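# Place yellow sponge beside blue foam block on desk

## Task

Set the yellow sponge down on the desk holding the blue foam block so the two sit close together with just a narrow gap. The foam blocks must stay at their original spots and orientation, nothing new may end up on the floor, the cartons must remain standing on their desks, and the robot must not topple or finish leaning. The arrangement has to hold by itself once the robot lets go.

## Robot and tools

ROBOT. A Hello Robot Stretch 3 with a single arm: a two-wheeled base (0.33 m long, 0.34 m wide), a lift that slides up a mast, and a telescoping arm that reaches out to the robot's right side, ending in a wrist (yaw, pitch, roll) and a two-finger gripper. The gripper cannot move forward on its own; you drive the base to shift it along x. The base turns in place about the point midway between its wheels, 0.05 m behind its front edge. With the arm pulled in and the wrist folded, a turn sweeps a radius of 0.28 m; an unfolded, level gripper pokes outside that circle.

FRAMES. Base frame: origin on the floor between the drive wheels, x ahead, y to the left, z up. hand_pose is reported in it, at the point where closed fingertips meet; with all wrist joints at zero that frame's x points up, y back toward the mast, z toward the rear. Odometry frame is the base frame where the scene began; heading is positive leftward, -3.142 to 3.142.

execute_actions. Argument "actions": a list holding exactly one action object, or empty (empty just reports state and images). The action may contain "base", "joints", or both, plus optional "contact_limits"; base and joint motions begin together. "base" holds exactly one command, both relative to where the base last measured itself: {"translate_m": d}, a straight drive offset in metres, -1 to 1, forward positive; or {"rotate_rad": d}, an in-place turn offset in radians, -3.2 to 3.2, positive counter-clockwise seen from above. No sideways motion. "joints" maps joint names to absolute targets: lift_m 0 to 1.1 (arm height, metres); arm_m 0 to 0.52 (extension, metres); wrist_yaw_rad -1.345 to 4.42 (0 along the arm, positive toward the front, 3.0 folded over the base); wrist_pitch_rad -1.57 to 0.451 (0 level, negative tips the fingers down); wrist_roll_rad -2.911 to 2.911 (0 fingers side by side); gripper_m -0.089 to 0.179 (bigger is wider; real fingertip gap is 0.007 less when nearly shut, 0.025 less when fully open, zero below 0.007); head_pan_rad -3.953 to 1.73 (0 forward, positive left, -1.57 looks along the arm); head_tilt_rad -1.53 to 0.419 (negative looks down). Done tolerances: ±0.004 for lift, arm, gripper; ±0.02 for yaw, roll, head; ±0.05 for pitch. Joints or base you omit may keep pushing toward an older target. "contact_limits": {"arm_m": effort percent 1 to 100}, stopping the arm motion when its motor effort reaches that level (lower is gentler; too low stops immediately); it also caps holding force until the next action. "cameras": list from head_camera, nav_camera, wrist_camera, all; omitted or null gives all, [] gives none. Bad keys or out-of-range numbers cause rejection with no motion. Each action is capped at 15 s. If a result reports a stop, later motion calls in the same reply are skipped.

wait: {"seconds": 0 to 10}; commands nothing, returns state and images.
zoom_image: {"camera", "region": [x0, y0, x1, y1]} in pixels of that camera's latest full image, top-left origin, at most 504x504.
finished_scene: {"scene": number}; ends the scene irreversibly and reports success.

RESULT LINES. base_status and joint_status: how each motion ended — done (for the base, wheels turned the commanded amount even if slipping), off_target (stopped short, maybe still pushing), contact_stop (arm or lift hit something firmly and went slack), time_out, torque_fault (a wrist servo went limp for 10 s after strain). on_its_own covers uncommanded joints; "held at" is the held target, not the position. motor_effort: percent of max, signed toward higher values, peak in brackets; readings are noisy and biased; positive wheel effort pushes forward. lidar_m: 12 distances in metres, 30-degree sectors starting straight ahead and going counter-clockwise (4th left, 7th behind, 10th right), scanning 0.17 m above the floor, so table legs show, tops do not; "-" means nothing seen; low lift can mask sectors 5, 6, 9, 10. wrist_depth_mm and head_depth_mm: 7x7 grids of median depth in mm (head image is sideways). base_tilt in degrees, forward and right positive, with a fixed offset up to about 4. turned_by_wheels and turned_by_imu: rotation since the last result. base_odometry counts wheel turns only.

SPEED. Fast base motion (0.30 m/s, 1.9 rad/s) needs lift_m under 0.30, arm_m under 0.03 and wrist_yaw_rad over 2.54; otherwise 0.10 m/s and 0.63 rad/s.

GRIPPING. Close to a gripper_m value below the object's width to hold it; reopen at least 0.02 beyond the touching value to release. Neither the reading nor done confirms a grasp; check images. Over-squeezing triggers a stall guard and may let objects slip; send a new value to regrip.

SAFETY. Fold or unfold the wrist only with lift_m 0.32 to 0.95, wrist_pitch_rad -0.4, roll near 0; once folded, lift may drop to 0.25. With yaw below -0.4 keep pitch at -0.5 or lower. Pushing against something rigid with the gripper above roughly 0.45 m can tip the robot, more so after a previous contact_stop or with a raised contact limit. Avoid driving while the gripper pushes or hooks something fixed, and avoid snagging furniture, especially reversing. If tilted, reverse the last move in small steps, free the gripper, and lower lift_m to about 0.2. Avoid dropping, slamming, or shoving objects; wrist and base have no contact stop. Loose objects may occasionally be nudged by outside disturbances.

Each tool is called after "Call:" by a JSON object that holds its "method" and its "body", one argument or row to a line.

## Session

Call:
{"method": "execute_actions", "body": {
  "actions": []
}}

Scene clock: 0.00 s.
base_odometry: x=+0.000 y=+0.000 heading=+0.000 (m, m, rad; odometry frame)
turned_by_wheels: +0.000 (rad since the last result)
turned_by_imu: +0.000 (rad since the last result)
base_tilt: forward=-1.3 right=+0.4 (deg)
lidar_m: 2.31 2.15 1.96 2.55 2.32 2.55 1.54 1.15 1.16 2.06 1.47 1.44
head_depth_mm: 1853 2342 2335 2332 2301 2238 2242 / 1839 2519 2614 2618 2618 2607 2465 / 1837 2645 2786 2767 2709 2662 2480 / 1824 2539 2590 2553 2530 2493 2411 / 1844 2403 2404 2386 2350 2353 2289 / 1807 2264 2222 2204 2191 2157 2161 / 1814 2130 2112 2068 2062 2033 2027
base_status: not commanded
joint_positions: lift_m=+0.481 arm_m=-0.001 wrist_yaw_rad=+3.122 wrist_pitch_rad=-0.308 wrist_roll_rad=-0.005 gripper_m=+0.037 head_pan_rad=-0.014 head_tilt_rad=+0.005
joint_status: not commanded
motor_effort: left_wheel=-1 right_wheel=+0 lift_m=+28 arm_m=+0 wrist_yaw_rad=+1 wrist_pitch_rad=+8 wrist_roll_rad=-1 gripper_m=+0 head_pan_rad=+1 head_tilt_rad=+0 (%)
hand_pose: x=-0.0166 y=+0.0930 z=+0.5194 quat_wxyz=(+0.116, +0.698, +0.102, +0.699) (m; base frame)
wrist_depth_mm: - - - - - - - / - - - - - - - / - - - - - - - / - - - - - - - / 914 936 - 979 - - - / 760 773 - 797 826 830 857 / 656 650 665 674 682 692 713
pictures: head_camera (sideways: a quarter turn clockwise sets it upright), nav_camera (sideways: a quarter turn counterclockwise sets it upright), wrist_camera
Images, in order (width x height): head_camera 896x504, nav_camera 672x504, wrist_camera 644x364.

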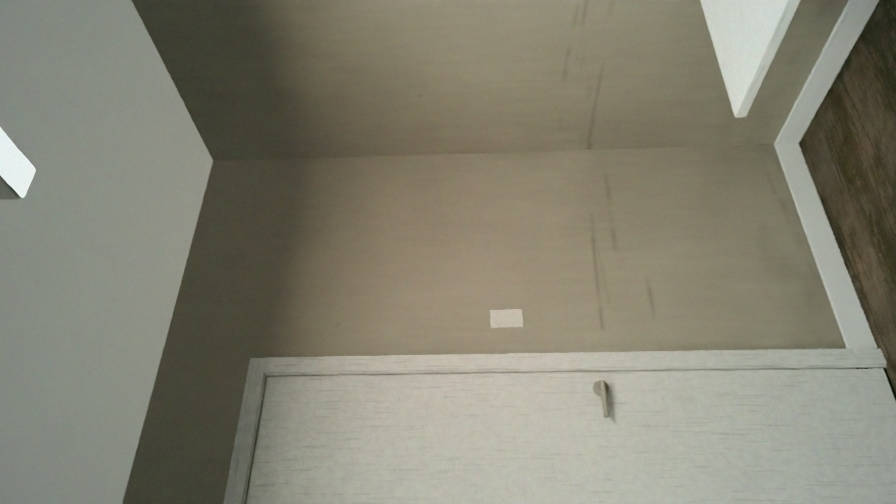

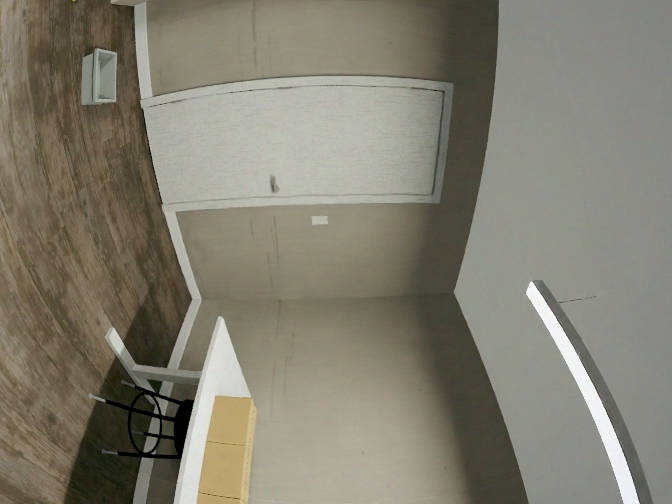

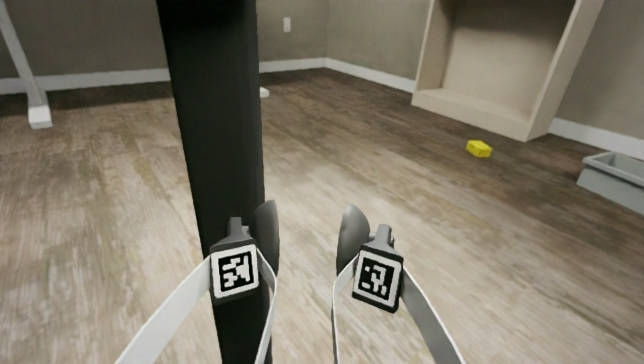

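Call:
{"method": "execute_actions", "body": {
  "actions": [
    {"joints":{"head_pan_rad":-1.3,"head_tilt_rad":-0.4,"lift_m":0.38}}
  ],
  "cameras": ["head_camera","nav_camera"]
}}

Call:
{"method": "execute_actions", "body": {
  "actions": [
    {"joints":{"head_pan_rad":-2.9,"head_tilt_rad":-0.4,"lift_m":0.28}}
  ],
  "cameras": ["head_camera","nav_camera"]
}}

Scene clock: 2.57 s.
base_odometry: x=+0.000 y=+0.000 heading=+0.000 (m, m, rad; odometry frame)
turned_by_wheels: +0.000 (rad since the last result)
turned_by_imu: +0.000 (rad since the last result)
base_tilt: forward=-1.3 right=+0.3 (deg)
lidar_m: 2.30 2.15 1.95 2.55 2.32 2.55 1.54 1.15 1.16 2.06 1.47 1.45
head_depth_mm: 1942 2053 2186 2378 2398 1796 1459 / 1871 1995 2134 2270 2362 1813 1462 / 1816 1918 2050 2184 2324 1820 1464 / 1769 1872 1974 2112 2229 1836 1472 / 1705 1811 1918 1666 1661 1767 1473 / 1677 1760 1850 1694 2093 1849 1484 / 1624 1703 1798 1586 1315 1872 1496
base_status: not commanded
joint_positions: lift_m=+0.381 arm_m=-0.001 wrist_yaw_rad=+3.122 wrist_pitch_rad=-0.309 wrist_roll_rad=-0.005 gripper_m=+0.037 head_pan_rad=-1.293 head_tilt_rad=-0.395
joint_status: all done
motor_effort: left_wheel=-1(0) right_wheel=+0(0) lift_m=+12(23) arm_m=+0(0) wrist_yaw_rad=+1(0) wrist_pitch_rad=+9(8) wrist_roll_rad=-1(1) gripper_m=+0(0) head_pan_rad=-4(39) head_tilt_rad=-4(27) (%)
hand_pose: x=-0.0166 y=+0.0930 z=+0.4186 quat_wxyz=(+0.116, +0.698, +0.102, +0.699) (m; base frame)
wrist_depth_mm: - - - - - - - / - - - - - - - / - - - - - - - / 941 984 - - - - - / 775 791 - 820 864 872 872 / 641 636 - 671 687 701 718 / 551 542 559 573 579 592 600
pictures: head_camera (sideways: a quarter turn clockwise sets it upright), nav_camera (sideways: a quarter turn counterclockwise sets it upright)
Images, in order (width x height): head_camera 896x504, nav_camera 672x504.

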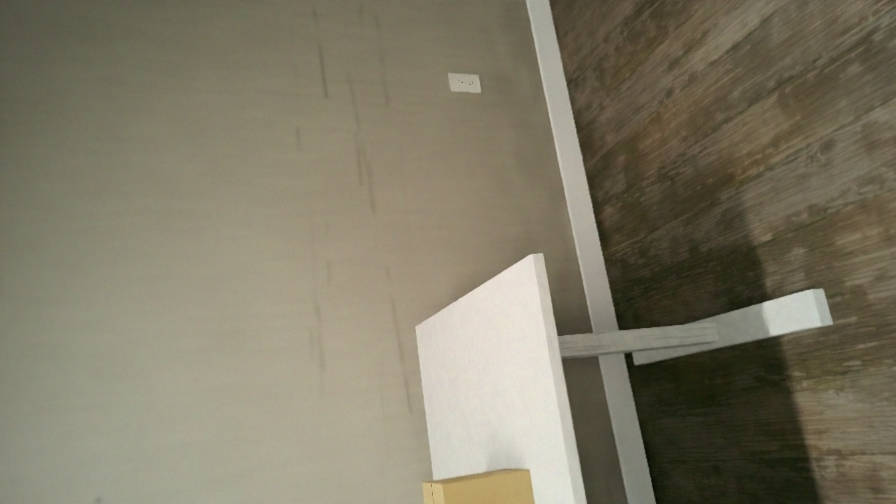

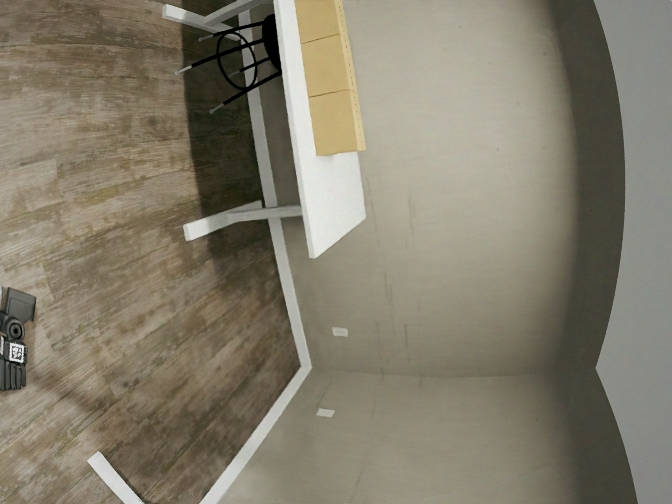

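Scene clock: 4.30 s.
base_odometry: x=+0.000 y=+0.000 heading=+0.000 (m, m, rad; odometry frame)
turned_by_wheels: +0.000 (rad since the last result)
turned_by_imu: +0.000 (rad since the last result)
base_tilt: forward=-1.4 right=+0.3 (deg)
lidar_m: 2.31 2.14 1.95 2.54 2.32 2.54 1.54 1.15 1.16 2.06 1.48 1.44
head_depth_mm: 1611 1715 1062 1081 2130 1797 1452 / 1553 1649 1028 1044 2057 1810 1457 / 1497 1584 993 993 1951 1829 1473 / 1449 1552 979 962 1859 1840 1474 / 1406 1490 1011 937 1797 1839 1482 / 1364 1431 1476 906 1726 1791 1483 / 1321 1377 1433 882 1656 1739 1449
base_status: not commanded
joint_positions: lift_m=+0.281 arm_m=-0.001 wrist_yaw_rad=+3.122 wrist_pitch_rad=-0.309 wrist_roll_rad=-0.005 gripper_m=+0.037 head_pan_rad=-2.893 head_tilt_rad=-0.395
joint_status: all done
motor_effort: left_wheel=-1(1) right_wheel=+0(0) lift_m=+12(13) arm_m=+0(0) wrist_yaw_rad=+1(0) wrist_pitch_rad=+8(8) wrist_roll_rad=-1(1) gripper_m=+0(0) head_pan_rad=-4(38) head_tilt_rad=-2(2) (%)
hand_pose: x=-0.0166 y=+0.0930 z=+0.3185 quat_wxyz=(+0.116, +0.698, +0.102, +0.699) (m; base frame)
wrist_depth_mm: - - - - - - - / - - - - - - - / - - - - - - - / 795 814 - 845 884 913 916 / 615 631 - 656 684 703 715 / 511 531 - 543 564 564 576 / 445 - - - 468 472 487
pictures: head_camera (sideways: a quarter turn clockwise sets it upright), nav_camera (sideways: a quarter turn counterclockwise sets it upright)
Images, in order (width x height): head_camera 896x504, nav_camera 672x504.

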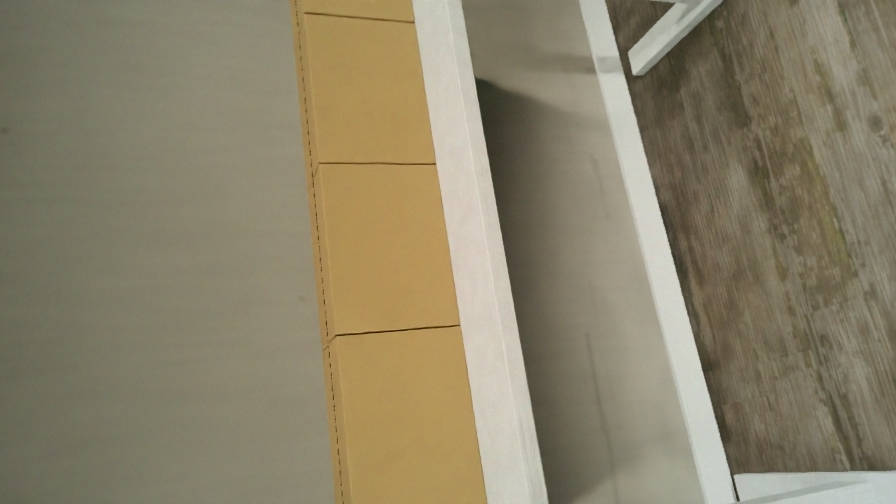

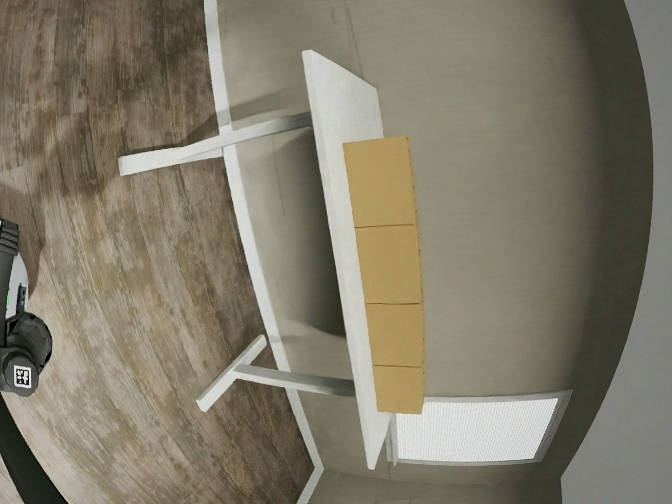

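Call:
{"method": "execute_actions", "body": {
  "actions": [
    {"base":{"rotate_rad":1.22},"joints":{"head_pan_rad":-0.1,"head_tilt_rad":-0.6}}
  ],
  "cameras": ["head_camera","nav_camera"]
}}

Scene clock: 6.77 s.
base_odometry: x=+0.000 y=+0.000 heading=+1.220 (m, m, rad; odometry frame)
turned_by_wheels: +1.220 (rad since the last result)
turned_by_imu: +1.235 (rad since the last result)
base_tilt: forward=-1.3 right=+0.3 (deg)
lidar_m: 2.26 2.55 2.32 1.54 1.62 1.15 1.69 1.99 1.47 1.45 2.19 1.96
head_depth_mm: 1789 1977 2153 2259 1814 1502 1264 / 1859 2008 2165 2230 1846 1499 1268 / 1954 2123 2384 2289 1848 1506 1266 / 2046 2251 2529 2383 1854 1516 1271 / 2064 2249 2684 2422 1881 1518 1279 / 2375 2621 2949 2452 1882 1534 1285 / 2502 2817 3178 2489 1905 1546 1294
base_status: done
joint_positions: lift_m=+0.281 arm_m=-0.001 wrist_yaw_rad=+3.122 wrist_pitch_rad=-0.309 wrist_roll_rad=-0.005 gripper_m=+0.037 head_pan_rad=-0.107 head_tilt_rad=-0.593
joint_status: all done
motor_effort: left_wheel=-5(12) right_wheel=+2(7) lift_m=+13(12) arm_m=-1(0) wrist_yaw_rad=+1(0) wrist_pitch_rad=+8(8) wrist_roll_rad=-1(1) gripper_m=+0(0) head_pan_rad=+4(37) head_tilt_rad=-5(19) (%)
hand_pose: x=-0.0166 y=+0.0929 z=+0.3185 quat_wxyz=(+0.116, +0.698, +0.102, +0.699) (m; base frame)
wrist_depth_mm: - - - - - - - / - - - - - - - / - - - - - - - / 781 802 - 858 868 905 937 / 634 637 - 666 684 701 701 / 517 528 - 546 561 573 572 / 442 - - - 469 476 489
pictures: head_camera (sideways: a quarter turn clockwise sets it upright), nav_camera (sideways: a quarter turn counterclockwise sets it upright)
Images, in order (width x height): head_camera 896x504, nav_camera 672x504.

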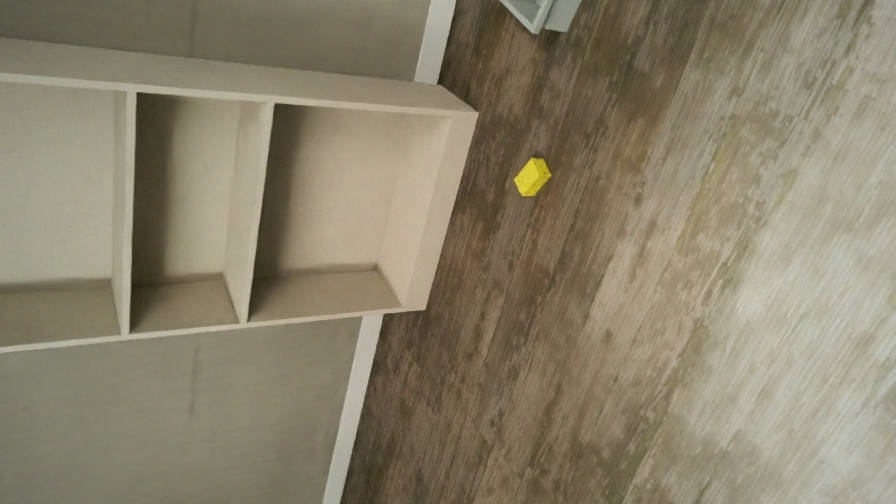

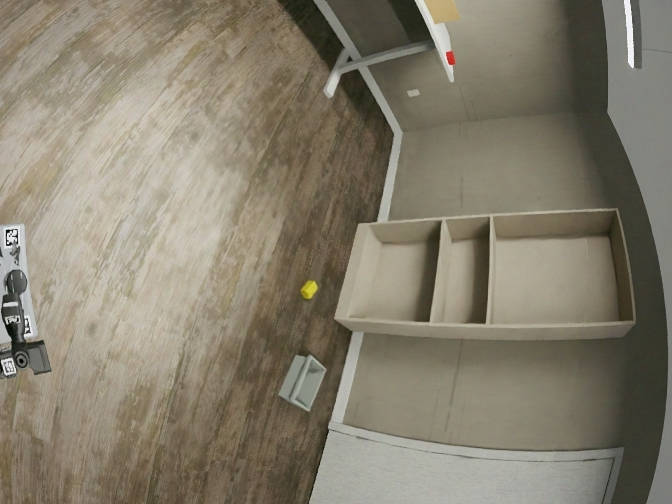

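Call:
{"method": "execute_actions", "body": {
  "actions": [
    {"base":{"translate_m":1.0},"joints":{"head_pan_rad":-0.6,"head_tilt_rad":-1.0,"wrist_yaw_rad":2.6,"wrist_pitch_rad":-0.4,"lift_m":0.292}}
  ],
  "cameras": ["head_camera"]
}}

Scene clock: 12.47 s.
base_odometry: x=+0.344 y=+0.939 heading=+1.220 (m, m, rad; odometry frame)
turned_by_wheels: +0.000 (rad since the last result)
turned_by_imu: +0.002 (rad since the last result)
base_tilt: forward=-1.3 right=+0.3 (deg)
lidar_m: 1.32 2.06 1.79 2.03 2.00 2.12 2.09 2.27 2.07 1.75 1.37 1.03
head_depth_mm: 1244 1447 1667 1484 1339 1204 1111 / 1236 1451 1669 1532 1357 1211 1120 / 1242 1456 1686 1542 1361 1221 1105 / 1155 1386 1603 1537 1353 1232 1112 / 1139 1421 1596 1540 1381 1238 1117 / 1148 1406 1621 1543 1388 1237 1120 / 1157 1412 1623 1559 1396 1239 1128
base_status: done
joint_positions: lift_m=+0.291 arm_m=-0.001 wrist_yaw_rad=+2.603 wrist_pitch_rad=-0.415 wrist_roll_rad=-0.005 gripper_m=+0.037 head_pan_rad=-0.593 head_tilt_rad=-0.988
joint_status: all done
motor_effort: left_wheel=-5(10) right_wheel=+3(9) lift_m=+40(41) arm_m=+0(1) wrist_yaw_rad=-2(2) wrist_pitch_rad=+7(8) wrist_roll_rad=-1(1) gripper_m=+0(0) head_pan_rad=-2(27) head_tilt_rad=-7(30) (%)
hand_pose: x=+0.0940 y=+0.0492 z=+0.3048 quat_wxyz=(+0.325, +0.704, -0.043, +0.630) (m; base frame)
wrist_depth_mm: - - - - - - - / - - - - - - - / 846 864 900 908 955 - - / 676 695 698 717 747 757 774 / 560 569 591 588 607 621 629 / 479 484 - 501 505 515 525 / - - 427 430 436 446 453
pictures: head_camera (sideways: a quarter turn clockwise sets it upright)
Images, in order (width x height): head_camera 896x504.

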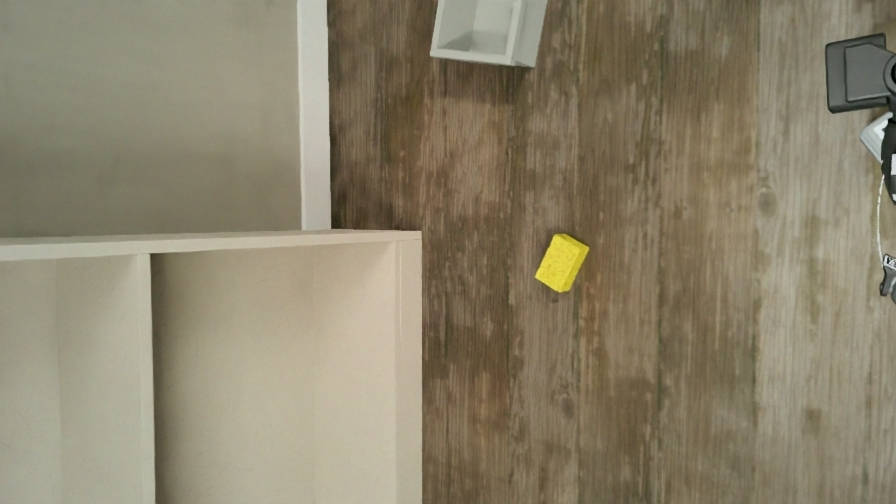

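Call:
{"method": "execute_actions", "body": {
  "actions": [
    {"base":{"translate_m":0.645},"joints":{"head_pan_rad":1.0,"head_tilt_rad":-0.3,"arm_m":0.025,"gripper_m":0.1}}
  ],
  "cameras": ["head_camera","nav_camera"]
}}

Call:
{"method": "execute_actions", "body": {
  "actions": [
    {"joints":{"arm_m":0.14,"wrist_yaw_rad":2.09,"lift_m":0.33,"wrist_pitch_rad":-0.7,"head_pan_rad":-1.5,"head_tilt_rad":-1.3}}
  ],
  "cameras": []
}}

Call:
{"method": "execute_actions", "body": {
  "actions": [
    {"joints":{"wrist_pitch_rad":-1.55,"gripper_m":0.13,"lift_m":0.27}}
  ],
  "cameras": ["head_camera","wrist_camera"]
}}

Scene clock: 19.47 s.
base_odometry: x=+0.566 y=+1.545 heading=+1.219 (m, m, rad; odometry frame)
turned_by_wheels: +0.000 (rad since the last result)
turned_by_imu: +0.001 (rad since the last result)
base_tilt: forward=-1.3 right=+0.3 (deg)
lidar_m: 0.68 1.25 1.45 2.00 2.89 2.48 2.72 2.73 2.45 1.07 0.58 0.76
head_depth_mm: 1607 1677 1757 1841 1954 2016 1566 / 1600 1679 1772 1858 1954 2010 1582 / 1627 1703 1781 1875 1981 2021 1579 / 1632 1700 1803 1888 1994 2058 1579 / 1633 1728 1813 1646 1993 1850 1595 / 1659 1733 1811 1344 2019 2071 1614 / 1672 1735 1831 1367 2059 2062 1625
base_status: done
joint_positions: lift_m=+0.291 arm_m=+0.025 wrist_yaw_rad=+2.603 wrist_pitch_rad=-0.415 wrist_roll_rad=-0.005 gripper_m=+0.100 head_pan_rad=+0.993 head_tilt_rad=-0.309
joint_status: all done
motor_effort: left_wheel=-5(8) right_wheel=+3(7) lift_m=+40(39) arm_m=+3(3) wrist_yaw_rad=-2(1) wrist_pitch_rad=+8(8) wrist_roll_rad=-1(1) gripper_m=+1(92) head_pan_rad=+2(38) head_tilt_rad=+4(35) (%)
hand_pose: x=+0.0940 y=+0.0232 z=+0.3047 quat_wxyz=(+0.325, +0.704, -0.042, +0.630) (m; base frame)
wrist_depth_mm: - - - - - - 928 / - - - - - - 891 / 851 875 889 940 966 983 533 / 674 686 710 714 730 760 570 / 560 576 579 588 611 615 523 / - - 492 496 509 521 493 / - - 430 434 439 448 455
pictures: head_camera (sideways: a quarter turn clockwise sets it upright), nav_camera (sideways: a quarter turn counterclockwise sets it upright)
Images, in order (width x height): head_camera 896x504, nav_camera 672x504.

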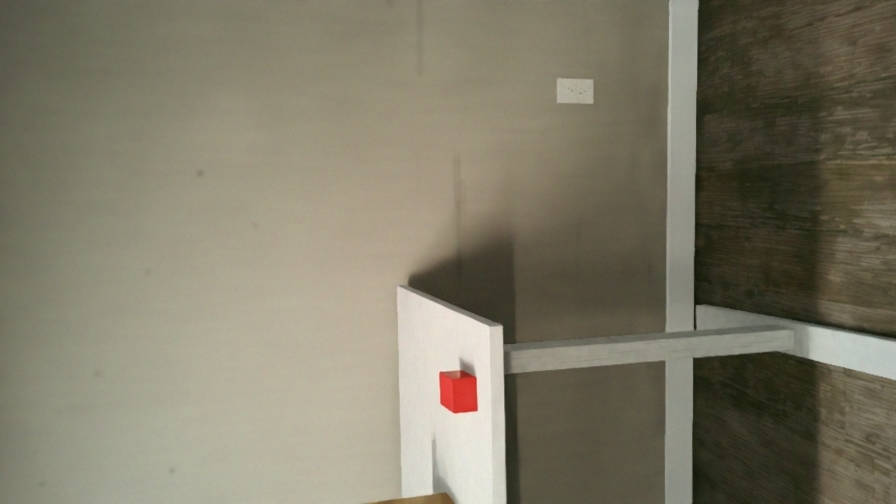

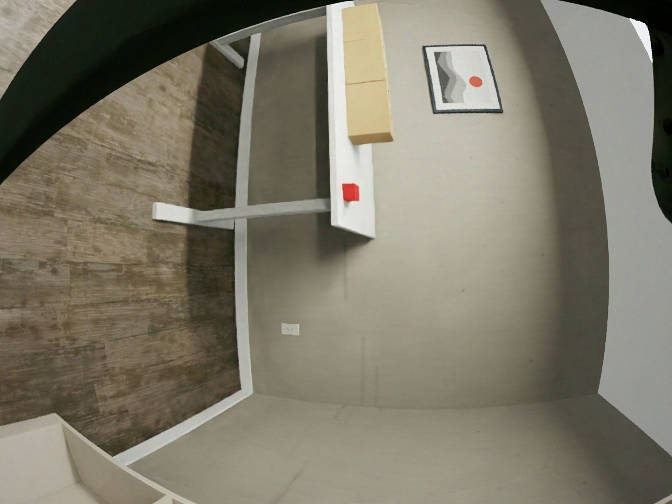

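Scene clock: 21.57 s.
base_odometry: x=+0.566 y=+1.545 heading=+1.219 (m, m, rad; odometry frame)
turned_by_wheels: +0.000 (rad since the last result)
turned_by_imu: +0.000 (rad since the last result)
base_tilt: forward=-1.4 right=+0.3 (deg)
lidar_m: 0.67 1.25 1.45 1.99 2.90 2.47 2.72 2.73 2.45 1.07 0.59 0.76
head_depth_mm: 1600 1487 1375 1304 1226 1170 - / 1604 1501 1369 1336 - - - / 1571 1508 1404 1306 1239 - - / 1393 1511 1412 1334 1256 1182 1111 / 1217 1435 1394 1320 1249 1184 1127 / 1059 857 1278 1257 1255 1191 1128 / 661 699 1244 1246 1238 1197 1130
base_status: not commanded
joint_positions: lift_m=+0.329 arm_m=+0.140 wrist_yaw_rad=+2.093 wrist_pitch_rad=-0.709 wrist_roll_rad=-0.005 gripper_m=+0.100 head_pan_rad=-1.493 head_tilt_rad=-1.284
joint_status: all done
motor_effort: left_wheel=-5(5) right_wheel=+3(3) lift_m=+40(43) arm_m=+3(3) wrist_yaw_rad=-2(1) wrist_pitch_rad=+5(8) wrist_roll_rad=-1(1) gripper_m=+1(0) head_pan_rad=-3(38) head_tilt_rad=-8(47) (%)
hand_pose: x=+0.1336 y=-0.1957 z=+0.2829 quat_wxyz=(+0.545, +0.696, -0.118, +0.453) (m; base frame)
wrist_depth_mm: 798 831 836 786 677 612 473 / 683 696 703 699 565 570 493 / 583 602 604 613 522 499 488 / 520 528 529 544 535 439 437 / 474 476 473 483 498 407 387 / - 434 425 432 433 419 351 / - - 386 395 400 399 333
pictures: none
No camera images: the call's "cameras" was empty. Leave "cameras" out to get every camera's image.

Scene clock: 22.93 s.
base_odometry: x=+0.566 y=+1.545 heading=+1.219 (m, m, rad; odometry frame)
turned_by_wheels: +0.000 (rad since the last result)
turned_by_imu: +0.000 (rad since the last result)
base_tilt: forward=-1.3 right=+0.4 (deg)
lidar_m: 0.67 1.25 1.45 2.00 2.89 2.48 2.73 2.73 2.44 1.07 0.59 0.76
head_depth_mm: 1598 1492 1378 1309 1232 1175 - / 1611 1504 1374 1325 1249 - - / 1565 1507 1413 1348 1242 - - / 1390 1496 1417 1328 1260 1180 1105 / 1216 1434 1399 1326 1258 1182 1122 / 1057 855 1284 1262 1260 1192 1124 / 660 697 1245 1235 1241 1194 1133
base_status: not commanded
joint_positions: lift_m=+0.271 arm_m=+0.140 wrist_yaw_rad=+2.093 wrist_pitch_rad=-1.544 wrist_roll_rad=-0.005 gripper_m=+0.130 head_pan_rad=-1.493 head_tilt_rad=-1.284
joint_status: all done
motor_effort: left_wheel=-5(5) right_wheel=+3(2) lift_m=+12(37) arm_m=+2(2) wrist_yaw_rad=-2(2) wrist_pitch_rad=-3(3) wrist_roll_rad=-1(1) gripper_m=+0(93) head_pan_rad=-3(3) head_tilt_rad=-8(6) (%)
hand_pose: x=-0.0362 y=-0.2935 z=+0.1525 quat_wxyz=(+0.681, +0.685, +0.175, +0.193) (m; base frame)
wrist_depth_mm: - - 288 290 291 291 292 / - - 297 297 298 299 299 / - - 307 307 307 307 309 / - 316 316 274 315 317 318 / - - 326 283 325 327 327 / 334 - 333 336 339 336 338 / 346 348 347 347 348 351 349
pictures: head_camera (sideways: a quarter turn clockwise sets it upright), wrist_camera
Images, in order (width x height): head_camera 896x504, wrist_camera 644x364.

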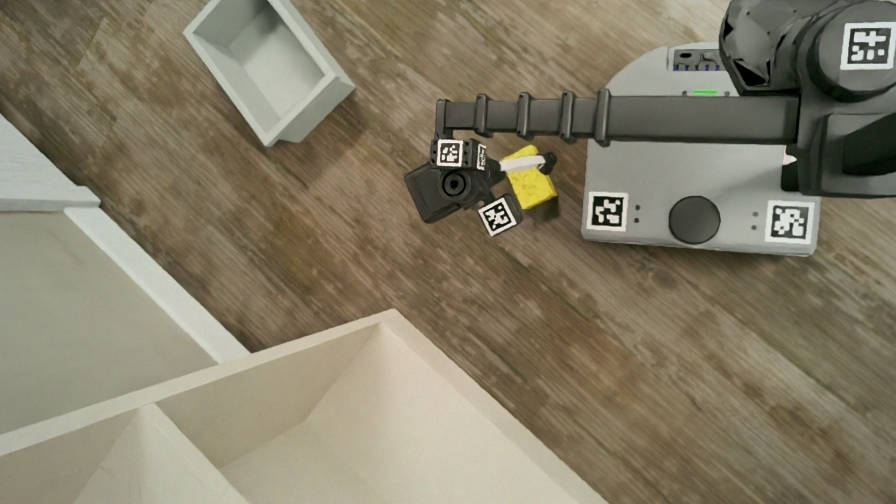

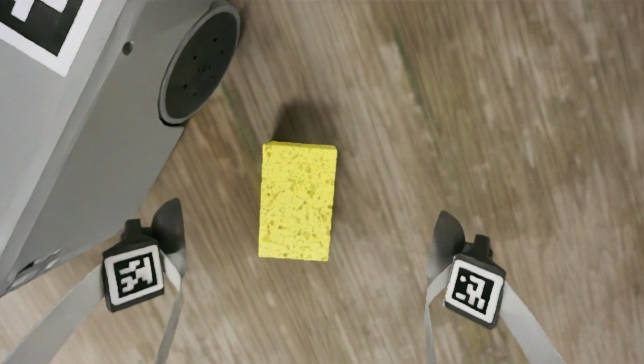

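Call:
{"method": "execute_actions", "body": {
  "actions": [
    {"base":{"translate_m":-0.02},"joints":{"lift_m":0.137,"arm_m":0.137,"gripper_m":0.11}}
  ],
  "cameras": ["head_camera","wrist_camera"]
}}

Scene clock: 27.60 s.
base_odometry: x=+0.559 y=+1.526 heading=+1.219 (m, m, rad; odometry frame)
turned_by_wheels: +0.000 (rad since the last result)
turned_by_imu: +0.000 (rad since the last result)
base_tilt: forward=-1.3 right=+0.3 (deg)
lidar_m: 0.69 1.27 1.46 2.00 2.92 2.46 2.71 2.45 2.43 1.09 0.59 0.78
head_depth_mm: 1599 1485 1379 1310 1229 1170 1090 / 1610 1502 1373 1318 1247 - - / 1577 1512 1409 1340 1238 - - / 1426 1516 1416 1323 1251 1175 1109 / 1238 1471 1425 1325 1252 1184 1120 / 1103 927 1237 1270 1259 1189 1128 / 657 707 1275 1242 1243 1198 1134
base_status: done
joint_positions: lift_m=+0.138 arm_m=+0.137 wrist_yaw_rad=+2.093 wrist_pitch_rad=-1.545 wrist_roll_rad=-0.005 gripper_m=+0.110 head_pan_rad=-1.493 head_tilt_rad=-1.284
joint_status: all done
motor_effort: left_wheel=-4(11) right_wheel=+2(3) lift_m=+12(9) arm_m=-3(4) wrist_yaw_rad=-1(2) wrist_pitch_rad=-3(3) wrist_roll_rad=-1(1) gripper_m=+0(82) head_pan_rad=-4(3) head_tilt_rad=-8(9) (%)
hand_pose: x=-0.0364 y=-0.2911 z=+0.0196 quat_wxyz=(+0.681, +0.685, +0.175, +0.193) (m; base frame)
wrist_depth_mm: - 166 166 166 166 167 167 / - 170 170 171 171 171 172 / - 175 174 174 176 177 178 / 180 181 179 136 182 182 182 / 186 185 141 140 186 188 189 / 192 - 191 144 194 194 194 / 197 199 198 149 200 200 200
pictures: head_camera (sideways: a quarter turn clockwise sets it upright), wrist_camera
Images, in order (width x height): head_camera 896x504, wrist_camera 644x364.

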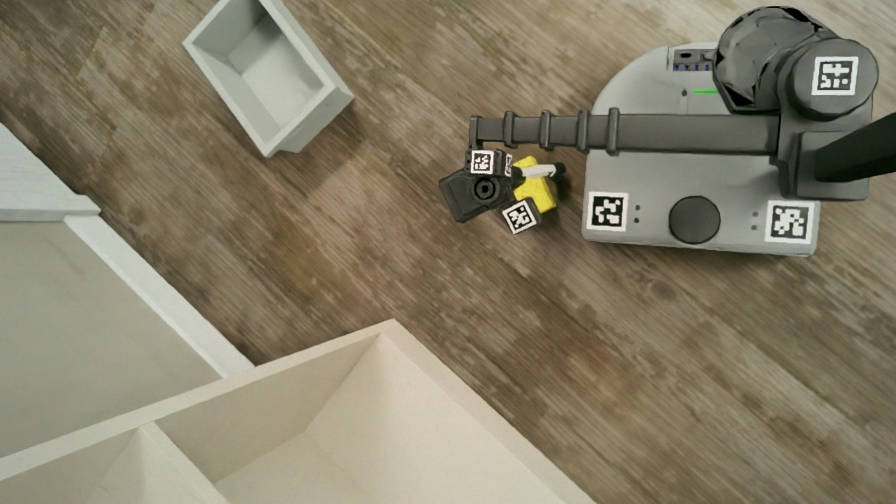

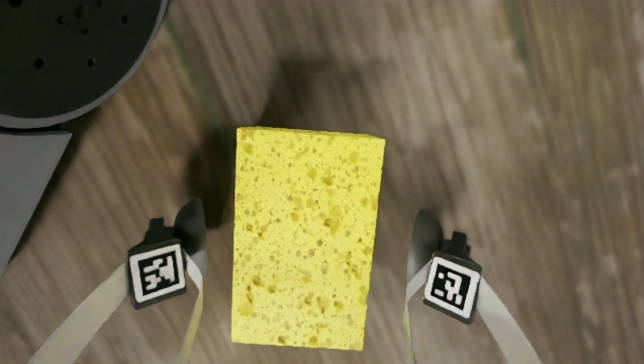

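Call:
{"method": "execute_actions", "body": {
  "actions": [
    {"joints":{"gripper_m":0.04}}
  ],
  "cameras": ["wrist_camera"]
}}

Call:
{"method": "execute_actions", "body": {
  "actions": [
    {"base":{"rotate_rad":-2.17},"joints":{"lift_m":0.5,"head_pan_rad":-3.0,"head_tilt_rad":-0.5}}
  ]
}}

Scene clock: 31.13 s.
base_odometry: x=+0.559 y=+1.526 heading=+1.219 (m, m, rad; odometry frame)
turned_by_wheels: +0.000 (rad since the last result)
turned_by_imu: +0.000 (rad since the last result)
base_tilt: forward=-1.3 right=+0.3 (deg)
lidar_m: 0.70 1.27 1.46 2.01 2.91 2.47 2.71 2.45 2.43 1.09 0.59 0.78
head_depth_mm: 1598 1487 1380 1300 1229 1167 1091 / 1607 1500 1378 1313 1237 - - / 1574 1503 1409 1341 1238 - - / 1426 1517 1409 1324 1251 1179 1107 / 1247 1463 1412 1323 1252 1185 1121 / 1098 929 1229 1264 1264 1183 1127 / 656 707 1275 1241 1251 1195 1131
base_status: not commanded
joint_positions: lift_m=+0.138 arm_m=+0.137 wrist_yaw_rad=+2.093 wrist_pitch_rad=-1.545 wrist_roll_rad=-0.005 gripper_m=+0.041 head_pan_rad=-1.493 head_tilt_rad=-1.284
joint_status: all done
motor_effort: left_wheel=-4(4) right_wheel=+3(3) lift_m=+12(12) arm_m=-2(3) wrist_yaw_rad=-1(2) wrist_pitch_rad=-2(3) wrist_roll_rad=-1(1) gripper_m=-13(98) head_pan_rad=-2(2) head_tilt_rad=-7(7) (%)
hand_pose: x=-0.0364 y=-0.2911 z=+0.0196 quat_wxyz=(+0.681, +0.685, +0.175, +0.193) (m; base frame)
wrist_depth_mm: - 166 166 166 166 167 167 / - 171 170 170 171 171 172 / - 176 174 173 175 177 176 / 180 182 179 133 181 182 182 / 186 186 138 138 186 188 188 / 192 192 144 142 - 193 195 / 198 199 198 147 200 201 201
pictures: wrist_camera
Images, in order (width x height): wrist_camera 644x364.

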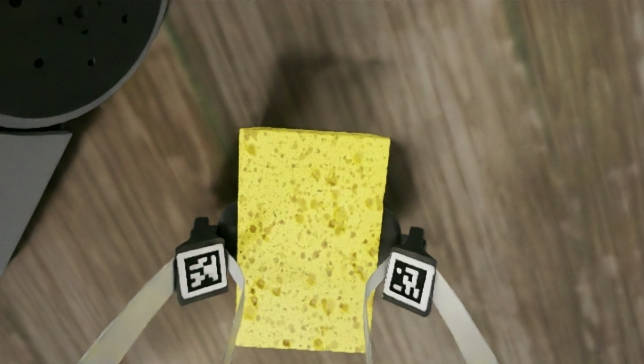

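Scene clock: 35.50 s.
base_odometry: x=+0.559 y=+1.526 heading=-0.951 (m, m, rad; odometry frame)
turned_by_wheels: -2.170 (rad since the last result)
turned_by_imu: -2.198 (rad since the last result)
base_tilt: forward=-1.4 right=+0.3 (deg)
lidar_m: 2.43 1.19 0.59 0.78 0.69 1.15 1.46 1.95 2.08 2.47 2.70 2.59
head_depth_mm: 1550 1676 1806 1995 2032 1613 1329 / 1578 1695 1846 2012 2038 1604 1332 / 1602 1738 1883 2058 2026 1611 1349 / 1630 1768 1469 2026 1991 1624 1352 / 1662 1789 1480 2147 2083 1634 1346 / 1686 1809 1376 2189 2087 1636 1359 / 1705 1784 1289 2227 2113 1662 1365
base_status: done
joint_positions: lift_m=+0.499 arm_m=+0.137 wrist_yaw_rad=+2.093 wrist_pitch_rad=-1.546 wrist_roll_rad=-0.005 gripper_m=+0.041 head_pan_rad=-2.993 head_tilt_rad=-0.507
joint_status: all done
motor_effort: left_wheel=+4(8) right_wheel=-3(7) lift_m=+41(39) arm_m=-3(3) wrist_yaw_rad=-2(1) wrist_pitch_rad=-2(2) wrist_roll_rad=-1(1) gripper_m=-13(13) head_pan_rad=-1(38) head_tilt_rad=+2(36) (%)
hand_pose: x=-0.0366 y=-0.2912 z=+0.3813 quat_wxyz=(+0.681, +0.685, +0.176, +0.193) (m; base frame)
wrist_depth_mm: - - 498 504 503 500 504 / - - - 516 517 517 522 / - - 131 526 529 535 535 / - - 135 133 548 549 559 / 565 569 138 138 567 571 567 / 586 580 144 142 - 580 592 / 597 596 594 147 610 600 605
pictures: head_camera (sideways: a quarter turn clockwise sets it upright), nav_camera (sideways: a quarter turn counterclockwise sets it upright), wrist_camera
Images, in order (width x height): head_camera 896x504, nav_camera 672x504, wrist_camera 644x364.

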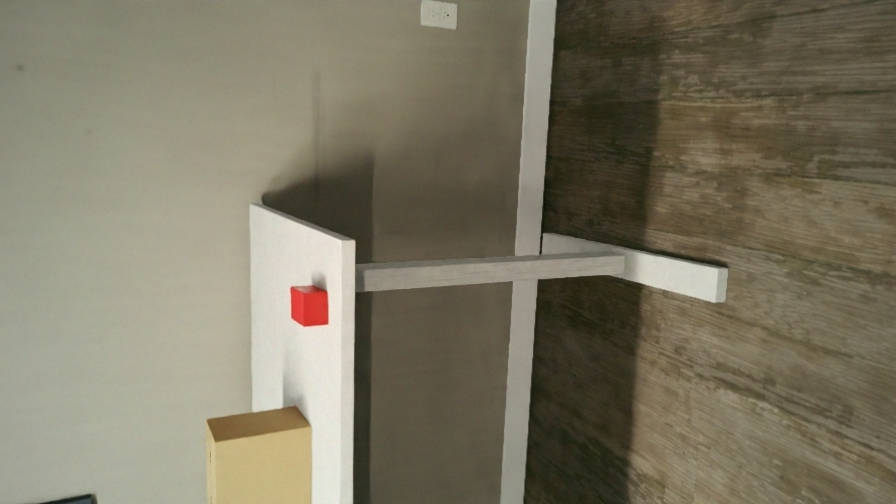

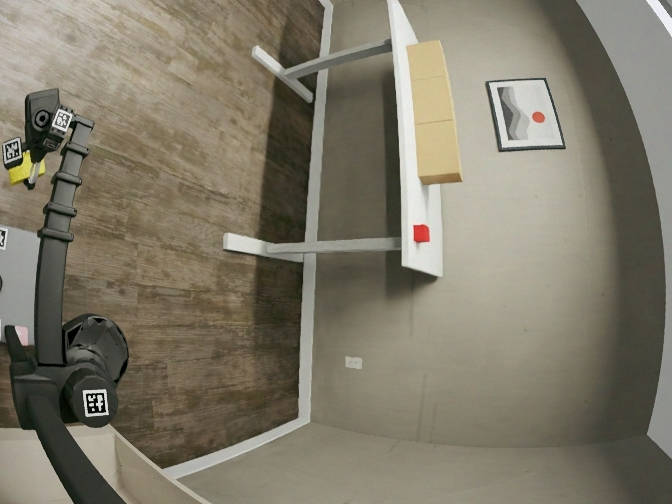

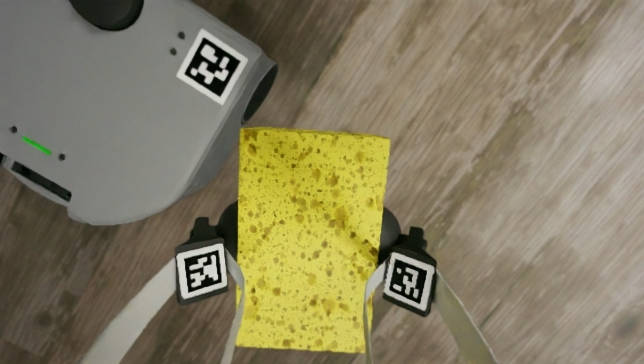

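Call:
{"method": "execute_actions", "body": {
  "actions": [
    {"base":{"translate_m":-0.75},"joints":{"lift_m":1.097,"arm_m":0.03,"wrist_yaw_rad":0.9,"wrist_pitch_rad":-0.3,"head_pan_rad":-2.4,"head_tilt_rad":-0.6}}
  ],
  "cameras": ["head_camera","nav_camera"]
}}

Scene clock: 45.00 s.
base_odometry: x=+0.123 y=+2.136 heading=-0.950 (m, m, rad; odometry frame)
turned_by_wheels: +0.000 (rad since the last result)
turned_by_imu: +0.000 (rad since the last result)
base_tilt: forward=-1.2 right=+0.3 (deg)
lidar_m: 3.36 1.11 0.58 0.81 0.84 1.13 1.14 0.75 1.59 2.53 3.06 3.51
head_depth_mm: - - 895 631 939 1413 1264 / - - 909 606 507 1387 1206 / - 1265 920 577 546 1502 1269 / - 783 823 648 1748 1515 1275 / - 727 774 657 1874 1524 1275 / - - 841 723 1885 1536 1294 / - - 910 1795 1901 1533 1302
base_status: done
joint_positions: lift_m=+1.096 arm_m=+0.030 wrist_yaw_rad=+0.904 wrist_pitch_rad=-0.321 wrist_roll_rad=-0.005 gripper_m=+0.041 head_pan_rad=-2.407 head_tilt_rad=-0.592
joint_status: all done
motor_effort: left_wheel=+4(5) right_wheel=-3(7) lift_m=+40(42) arm_m=-3(4) wrist_yaw_rad=-1(4) wrist_pitch_rad=+11(11) wrist_roll_rad=-1(1) gripper_m=-13(13) head_pan_rad=+3(32) head_tilt_rad=-3(13) (%)
hand_pose: x=+0.1636 y=-0.3210 z=+1.1313 quat_wxyz=(+0.679, +0.406, -0.577, +0.204) (m; base frame)
wrist_depth_mm: - - - - - - - / - - - - - - - / - - - - - - - / - - - 133 - - - / - - 138 137 - - - / - - 143 142 - - - / - - - 147 - - -
pictures: head_camera (sideways: a quarter turn clockwise sets it upright), nav_camera (sideways: a quarter turn counterclockwise sets it upright)
Images, in order (width x height): head_camera 896x504, nav_camera 672x504.

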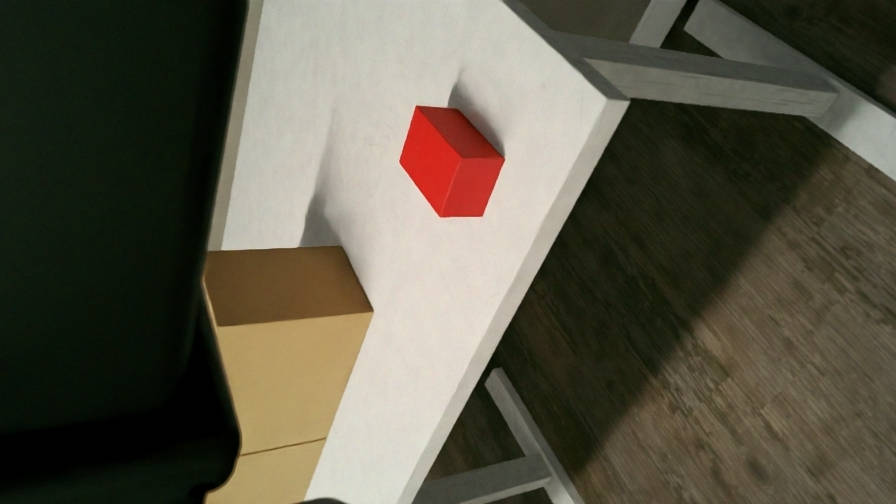

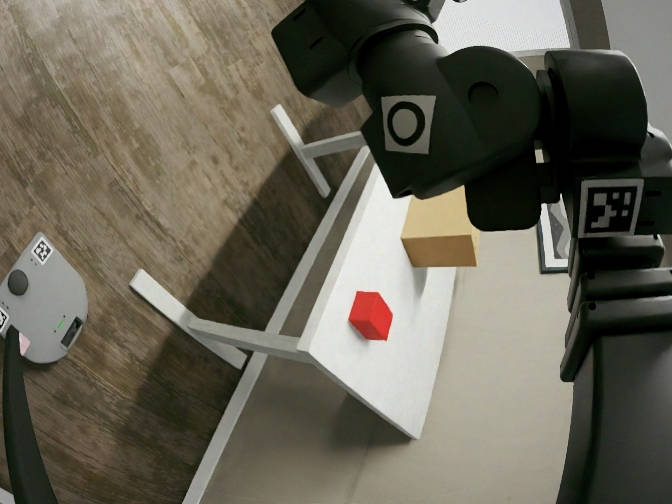

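Call:
{"method": "execute_actions", "body": {
  "actions": [
    {"base":{"translate_m":-0.4},"joints":{"head_pan_rad":-1.95,"head_tilt_rad":-0.5,"wrist_yaw_rad":1.2,"arm_m":0.1}}
  ],
  "cameras": ["head_camera","nav_camera"]
}}

Scene clock: 51.33 s.
base_odometry: x=-0.109 y=+2.461 heading=-0.950 (m, m, rad; odometry frame)
turned_by_wheels: +0.000 (rad since the last result)
turned_by_imu: +0.000 (rad since the last result)
base_tilt: forward=-1.4 right=+0.4 (deg)
lidar_m: 3.35 0.84 0.84 0.81 0.84 0.77 0.74 0.47 0.43 1.58 2.66 3.85
head_depth_mm: - - 1081 741 544 432 358 / - - 1183 747 548 434 359 / - 1602 1187 753 552 436 359 / - 1946 1111 658 555 436 362 / - - - 629 559 384 363 / - - - - 564 385 360 / 2395 - - - 547 445 368
base_status: done
joint_positions: lift_m=+1.096 arm_m=+0.100 wrist_yaw_rad=+1.196 wrist_pitch_rad=-0.321 wrist_roll_rad=-0.005 gripper_m=+0.041 head_pan_rad=-1.957 head_tilt_rad=-0.507
joint_status: all done
motor_effort: left_wheel=+4(5) right_wheel=-3(7) lift_m=+41(40) arm_m=+3(4) wrist_yaw_rad=+3(4) wrist_pitch_rad=+11(11) wrist_roll_rad=-1(1) gripper_m=-13(13) head_pan_rad=+4(27) head_tilt_rad=+3(14) (%)
hand_pose: x=+0.1978 y=-0.3310 z=+1.1313 quat_wxyz=(+0.642, +0.486, -0.511, +0.301) (m; base frame)
wrist_depth_mm: - - - - - - - / - - - - - - - / - - - - - - - / - - - 133 - - - / - - 138 138 - - - / - - 144 142 - - - / - - - 147 - - -
pictures: head_camera (sideways: a quarter turn clockwise sets it upright), nav_camera (sideways: a quarter turn counterclockwise sets it upright)
Images, in order (width x height): head_camera 896x504, nav_camera 672x504.

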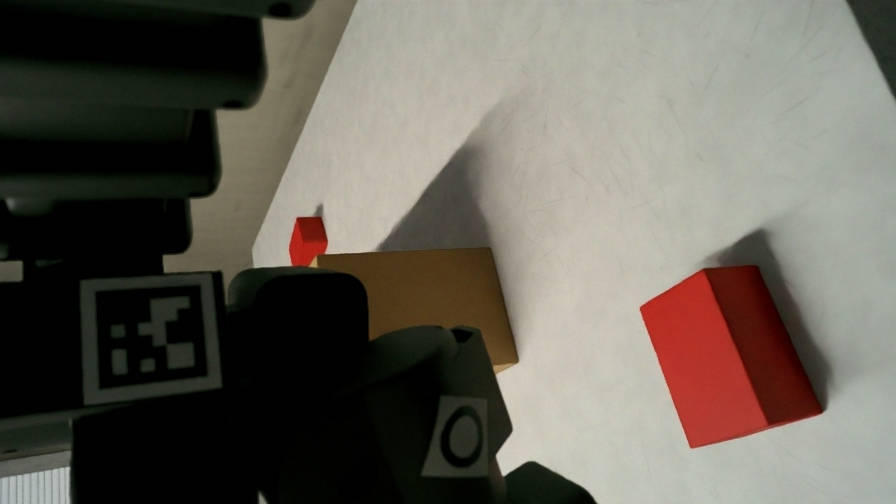

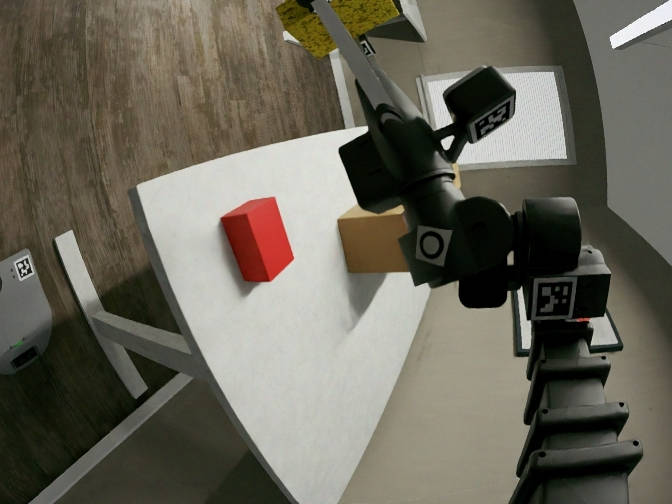

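Call:
{"method": "execute_actions", "body": {
  "actions": [
    {"base":{"translate_m":0.3},"joints":{"head_pan_rad":-0.8,"head_tilt_rad":-0.4,"lift_m":0.9,"arm_m":0.0,"wrist_yaw_rad":1.5}}
  ],
  "cameras": ["nav_camera"]
}}

Scene clock: 58.23 s.
base_odometry: x=+0.065 y=+2.217 heading=-0.950 (m, m, rad; odometry frame)
turned_by_wheels: +0.000 (rad since the last result)
turned_by_imu: +0.001 (rad since the last result)
base_tilt: forward=-1.4 right=+0.3 (deg)
lidar_m: 3.34 1.11 0.63 0.81 0.84 1.08 1.04 0.66 1.45 2.94 2.56 3.58
head_depth_mm: 2769 2837 3063 3212 2346 1778 1432 / 3026 3124 3381 3374 2338 1790 1441 / 3262 3471 3681 3240 2370 1801 1438 / 3568 3783 - 3598 2374 1804 1456 / - - - 3531 2394 1824 1460 / 3817 - - 3601 2415 1836 1468 / 3490 3691 3841 3427 2428 1834 1471
base_status: done
joint_positions: lift_m=+0.901 arm_m=+0.000 wrist_yaw_rad=+1.497 wrist_pitch_rad=-0.321 wrist_roll_rad=-0.005 gripper_m=+0.041 head_pan_rad=-0.807 head_tilt_rad=-0.408
joint_status: all done
motor_effort: left_wheel=+3(7) right_wheel=-3(4) lift_m=+12(34) arm_m=-3(4) wrist_yaw_rad=+3(4) wrist_pitch_rad=+11(11) wrist_roll_rad=-1(1) gripper_m=-13(13) head_pan_rad=+3(38) head_tilt_rad=+3(12) (%)
hand_pose: x=+0.2135 y=-0.1626 z=+0.9357 quat_wxyz=(+0.590, +0.557, -0.433, +0.393) (m; base frame)
wrist_depth_mm: 921 - - - - - - / 970 - - - - - - / 961 - - - - - - / - - - 133 - - - / - - 139 138 - - - / - - 144 142 - - - / 974 - - 147 - - -
pictures: nav_camera (sideways: a quarter turn counterclockwise sets it upright)
Images, in order (width x height): nav_camera 672x504.

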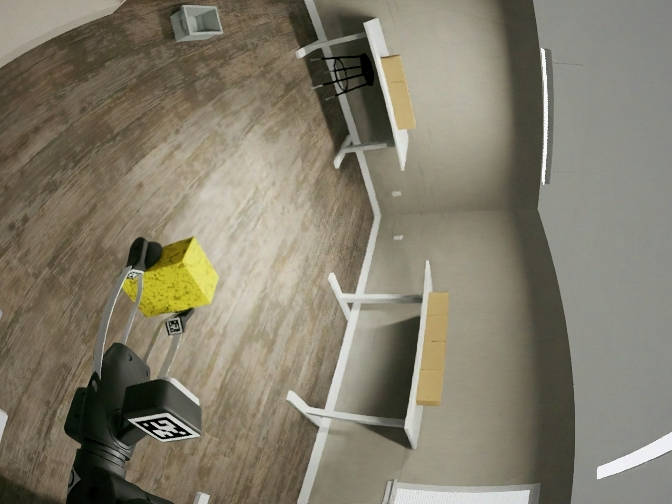

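Call:
{"method": "execute_actions", "body": {
  "actions": [
    {"base":{"translate_m":0.3},"joints":{"lift_m":0.5,"wrist_pitch_rad":-0.4,"wrist_yaw_rad":2.7,"head_pan_rad":0.0}}
  ],
  "cameras": []
}}

Call:
{"method": "execute_actions", "body": {
  "actions": [
    {"base":{"rotate_rad":-0.77},"joints":{"lift_m":0.29}}
  ],
  "cameras": ["head_camera","wrist_camera"]
}}

Scene clock: 65.33 s.
base_odometry: x=+0.240 y=+1.973 heading=-0.950 (m, m, rad; odometry frame)
turned_by_wheels: +0.000 (rad since the last result)
turned_by_imu: +0.001 (rad since the last result)
base_tilt: forward=-1.3 right=+0.4 (deg)
lidar_m: 2.98 0.99 0.80 0.52 0.85 1.14 1.34 0.93 1.77 2.49 2.97 3.32
head_depth_mm: 2910 3100 2689 3422 2346 1773 1429 / 2893 3110 2977 3226 2349 1786 1443 / 2909 3129 3260 3266 2357 1814 1450 / 2927 3102 3322 3478 2383 1797 1456 / 2911 3103 3361 3434 2406 1765 1454 / 2911 3114 3275 3144 2428 1819 1471 / 2464 2367 2305 2250 2218 1831 1478
base_status: done
joint_positions: lift_m=+0.501 arm_m=+0.000 wrist_yaw_rad=+2.696 wrist_pitch_rad=-0.416 wrist_roll_rad=-0.005 gripper_m=+0.041 head_pan_rad=-0.007 head_tilt_rad=-0.408
joint_status: all done
motor_effort: left_wheel=+4(7) right_wheel=-3(4) lift_m=+12(11) arm_m=-3(3) wrist_yaw_rad=+3(4) wrist_pitch_rad=+8(9) wrist_roll_rad=-1(1) gripper_m=-13(13) head_pan_rad=+2(33) head_tilt_rad=+2(3) (%)
hand_pose: x=+0.0755 y=+0.0575 z=+0.5138 quat_wxyz=(+0.296, +0.705, -0.009, +0.644) (m; base frame)
wrist_depth_mm: 650 702 743 824 951 880 - / 678 758 824 910 - 976 - / 754 822 844 936 - - - / 820 878 662 134 - - - / - 837 138 138 903 909 926 / - 746 144 142 - 761 782 / - 623 622 147 649 660 675
pictures: none
No camera images: the call's "cameras" was empty. Leave "cameras" out to get every camera's image.

Scene clock: 68.07 s.
base_odometry: x=+0.240 y=+1.973 heading=-1.720 (m, m, rad; odometry frame)
turned_by_wheels: -0.770 (rad since the last result)
turned_by_imu: -0.780 (rad since the last result)
base_tilt: forward=-1.3 right=+0.4 (deg)
lidar_m: 2.97 2.99 1.66 0.90 0.52 0.82 0.94 1.34 0.93 1.55 1.77 2.50
head_depth_mm: 2868 2947 3104 3223 2322 1777 1435 / 3070 3225 3413 3246 2355 1773 1444 / 3316 3545 3800 3458 2369 1796 1454 / 3640 3904 - 3443 2391 1803 1456 / 3777 3915 - 3564 2404 1813 1465 / 3429 3607 3789 3364 2418 1829 1467 / 3205 3364 3352 3528 2450 1848 1474
base_status: done
joint_positions: lift_m=+0.291 arm_m=+0.000 wrist_yaw_rad=+2.696 wrist_pitch_rad=-0.416 wrist_roll_rad=-0.005 gripper_m=+0.041 head_pan_rad=-0.007 head_tilt_rad=-0.408
joint_status: all done
motor_effort: left_wheel=+4(9) right_wheel=-3(6) lift_m=+12(10) arm_m=-3(3) wrist_yaw_rad=+3(3) wrist_pitch_rad=+9(8) wrist_roll_rad=-1(1) gripper_m=-13(13) head_pan_rad=+3(3) head_tilt_rad=+3(3) (%)
hand_pose: x=+0.0755 y=+0.0575 z=+0.3037 quat_wxyz=(+0.296, +0.705, -0.009, +0.644) (m; base frame)
wrist_depth_mm: 708 905 959 - - - - / 733 860 - - - - - / 650 704 835 923 966 968 - / 572 661 640 133 707 756 788 / - 563 138 137 608 610 628 / - 498 142 142 - 514 522 / - - 146 147 437 447 453
pictures: head_camera (sideways: a quarter turn clockwise sets it upright), wrist_camera
Images, in order (width x height): head_camera 896x504, wrist_camera 644x364.

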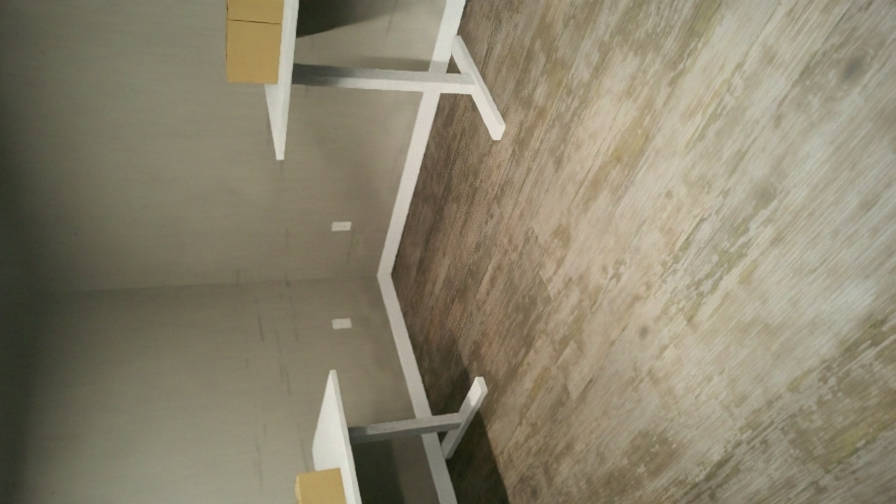

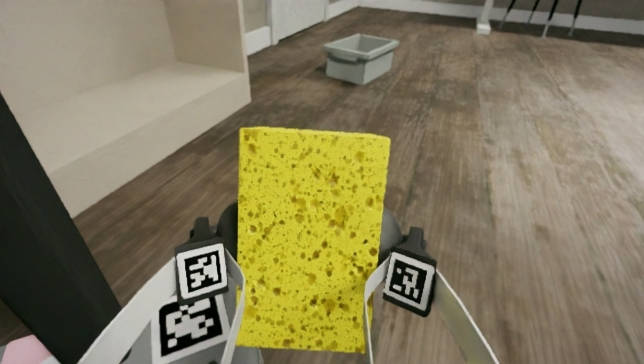

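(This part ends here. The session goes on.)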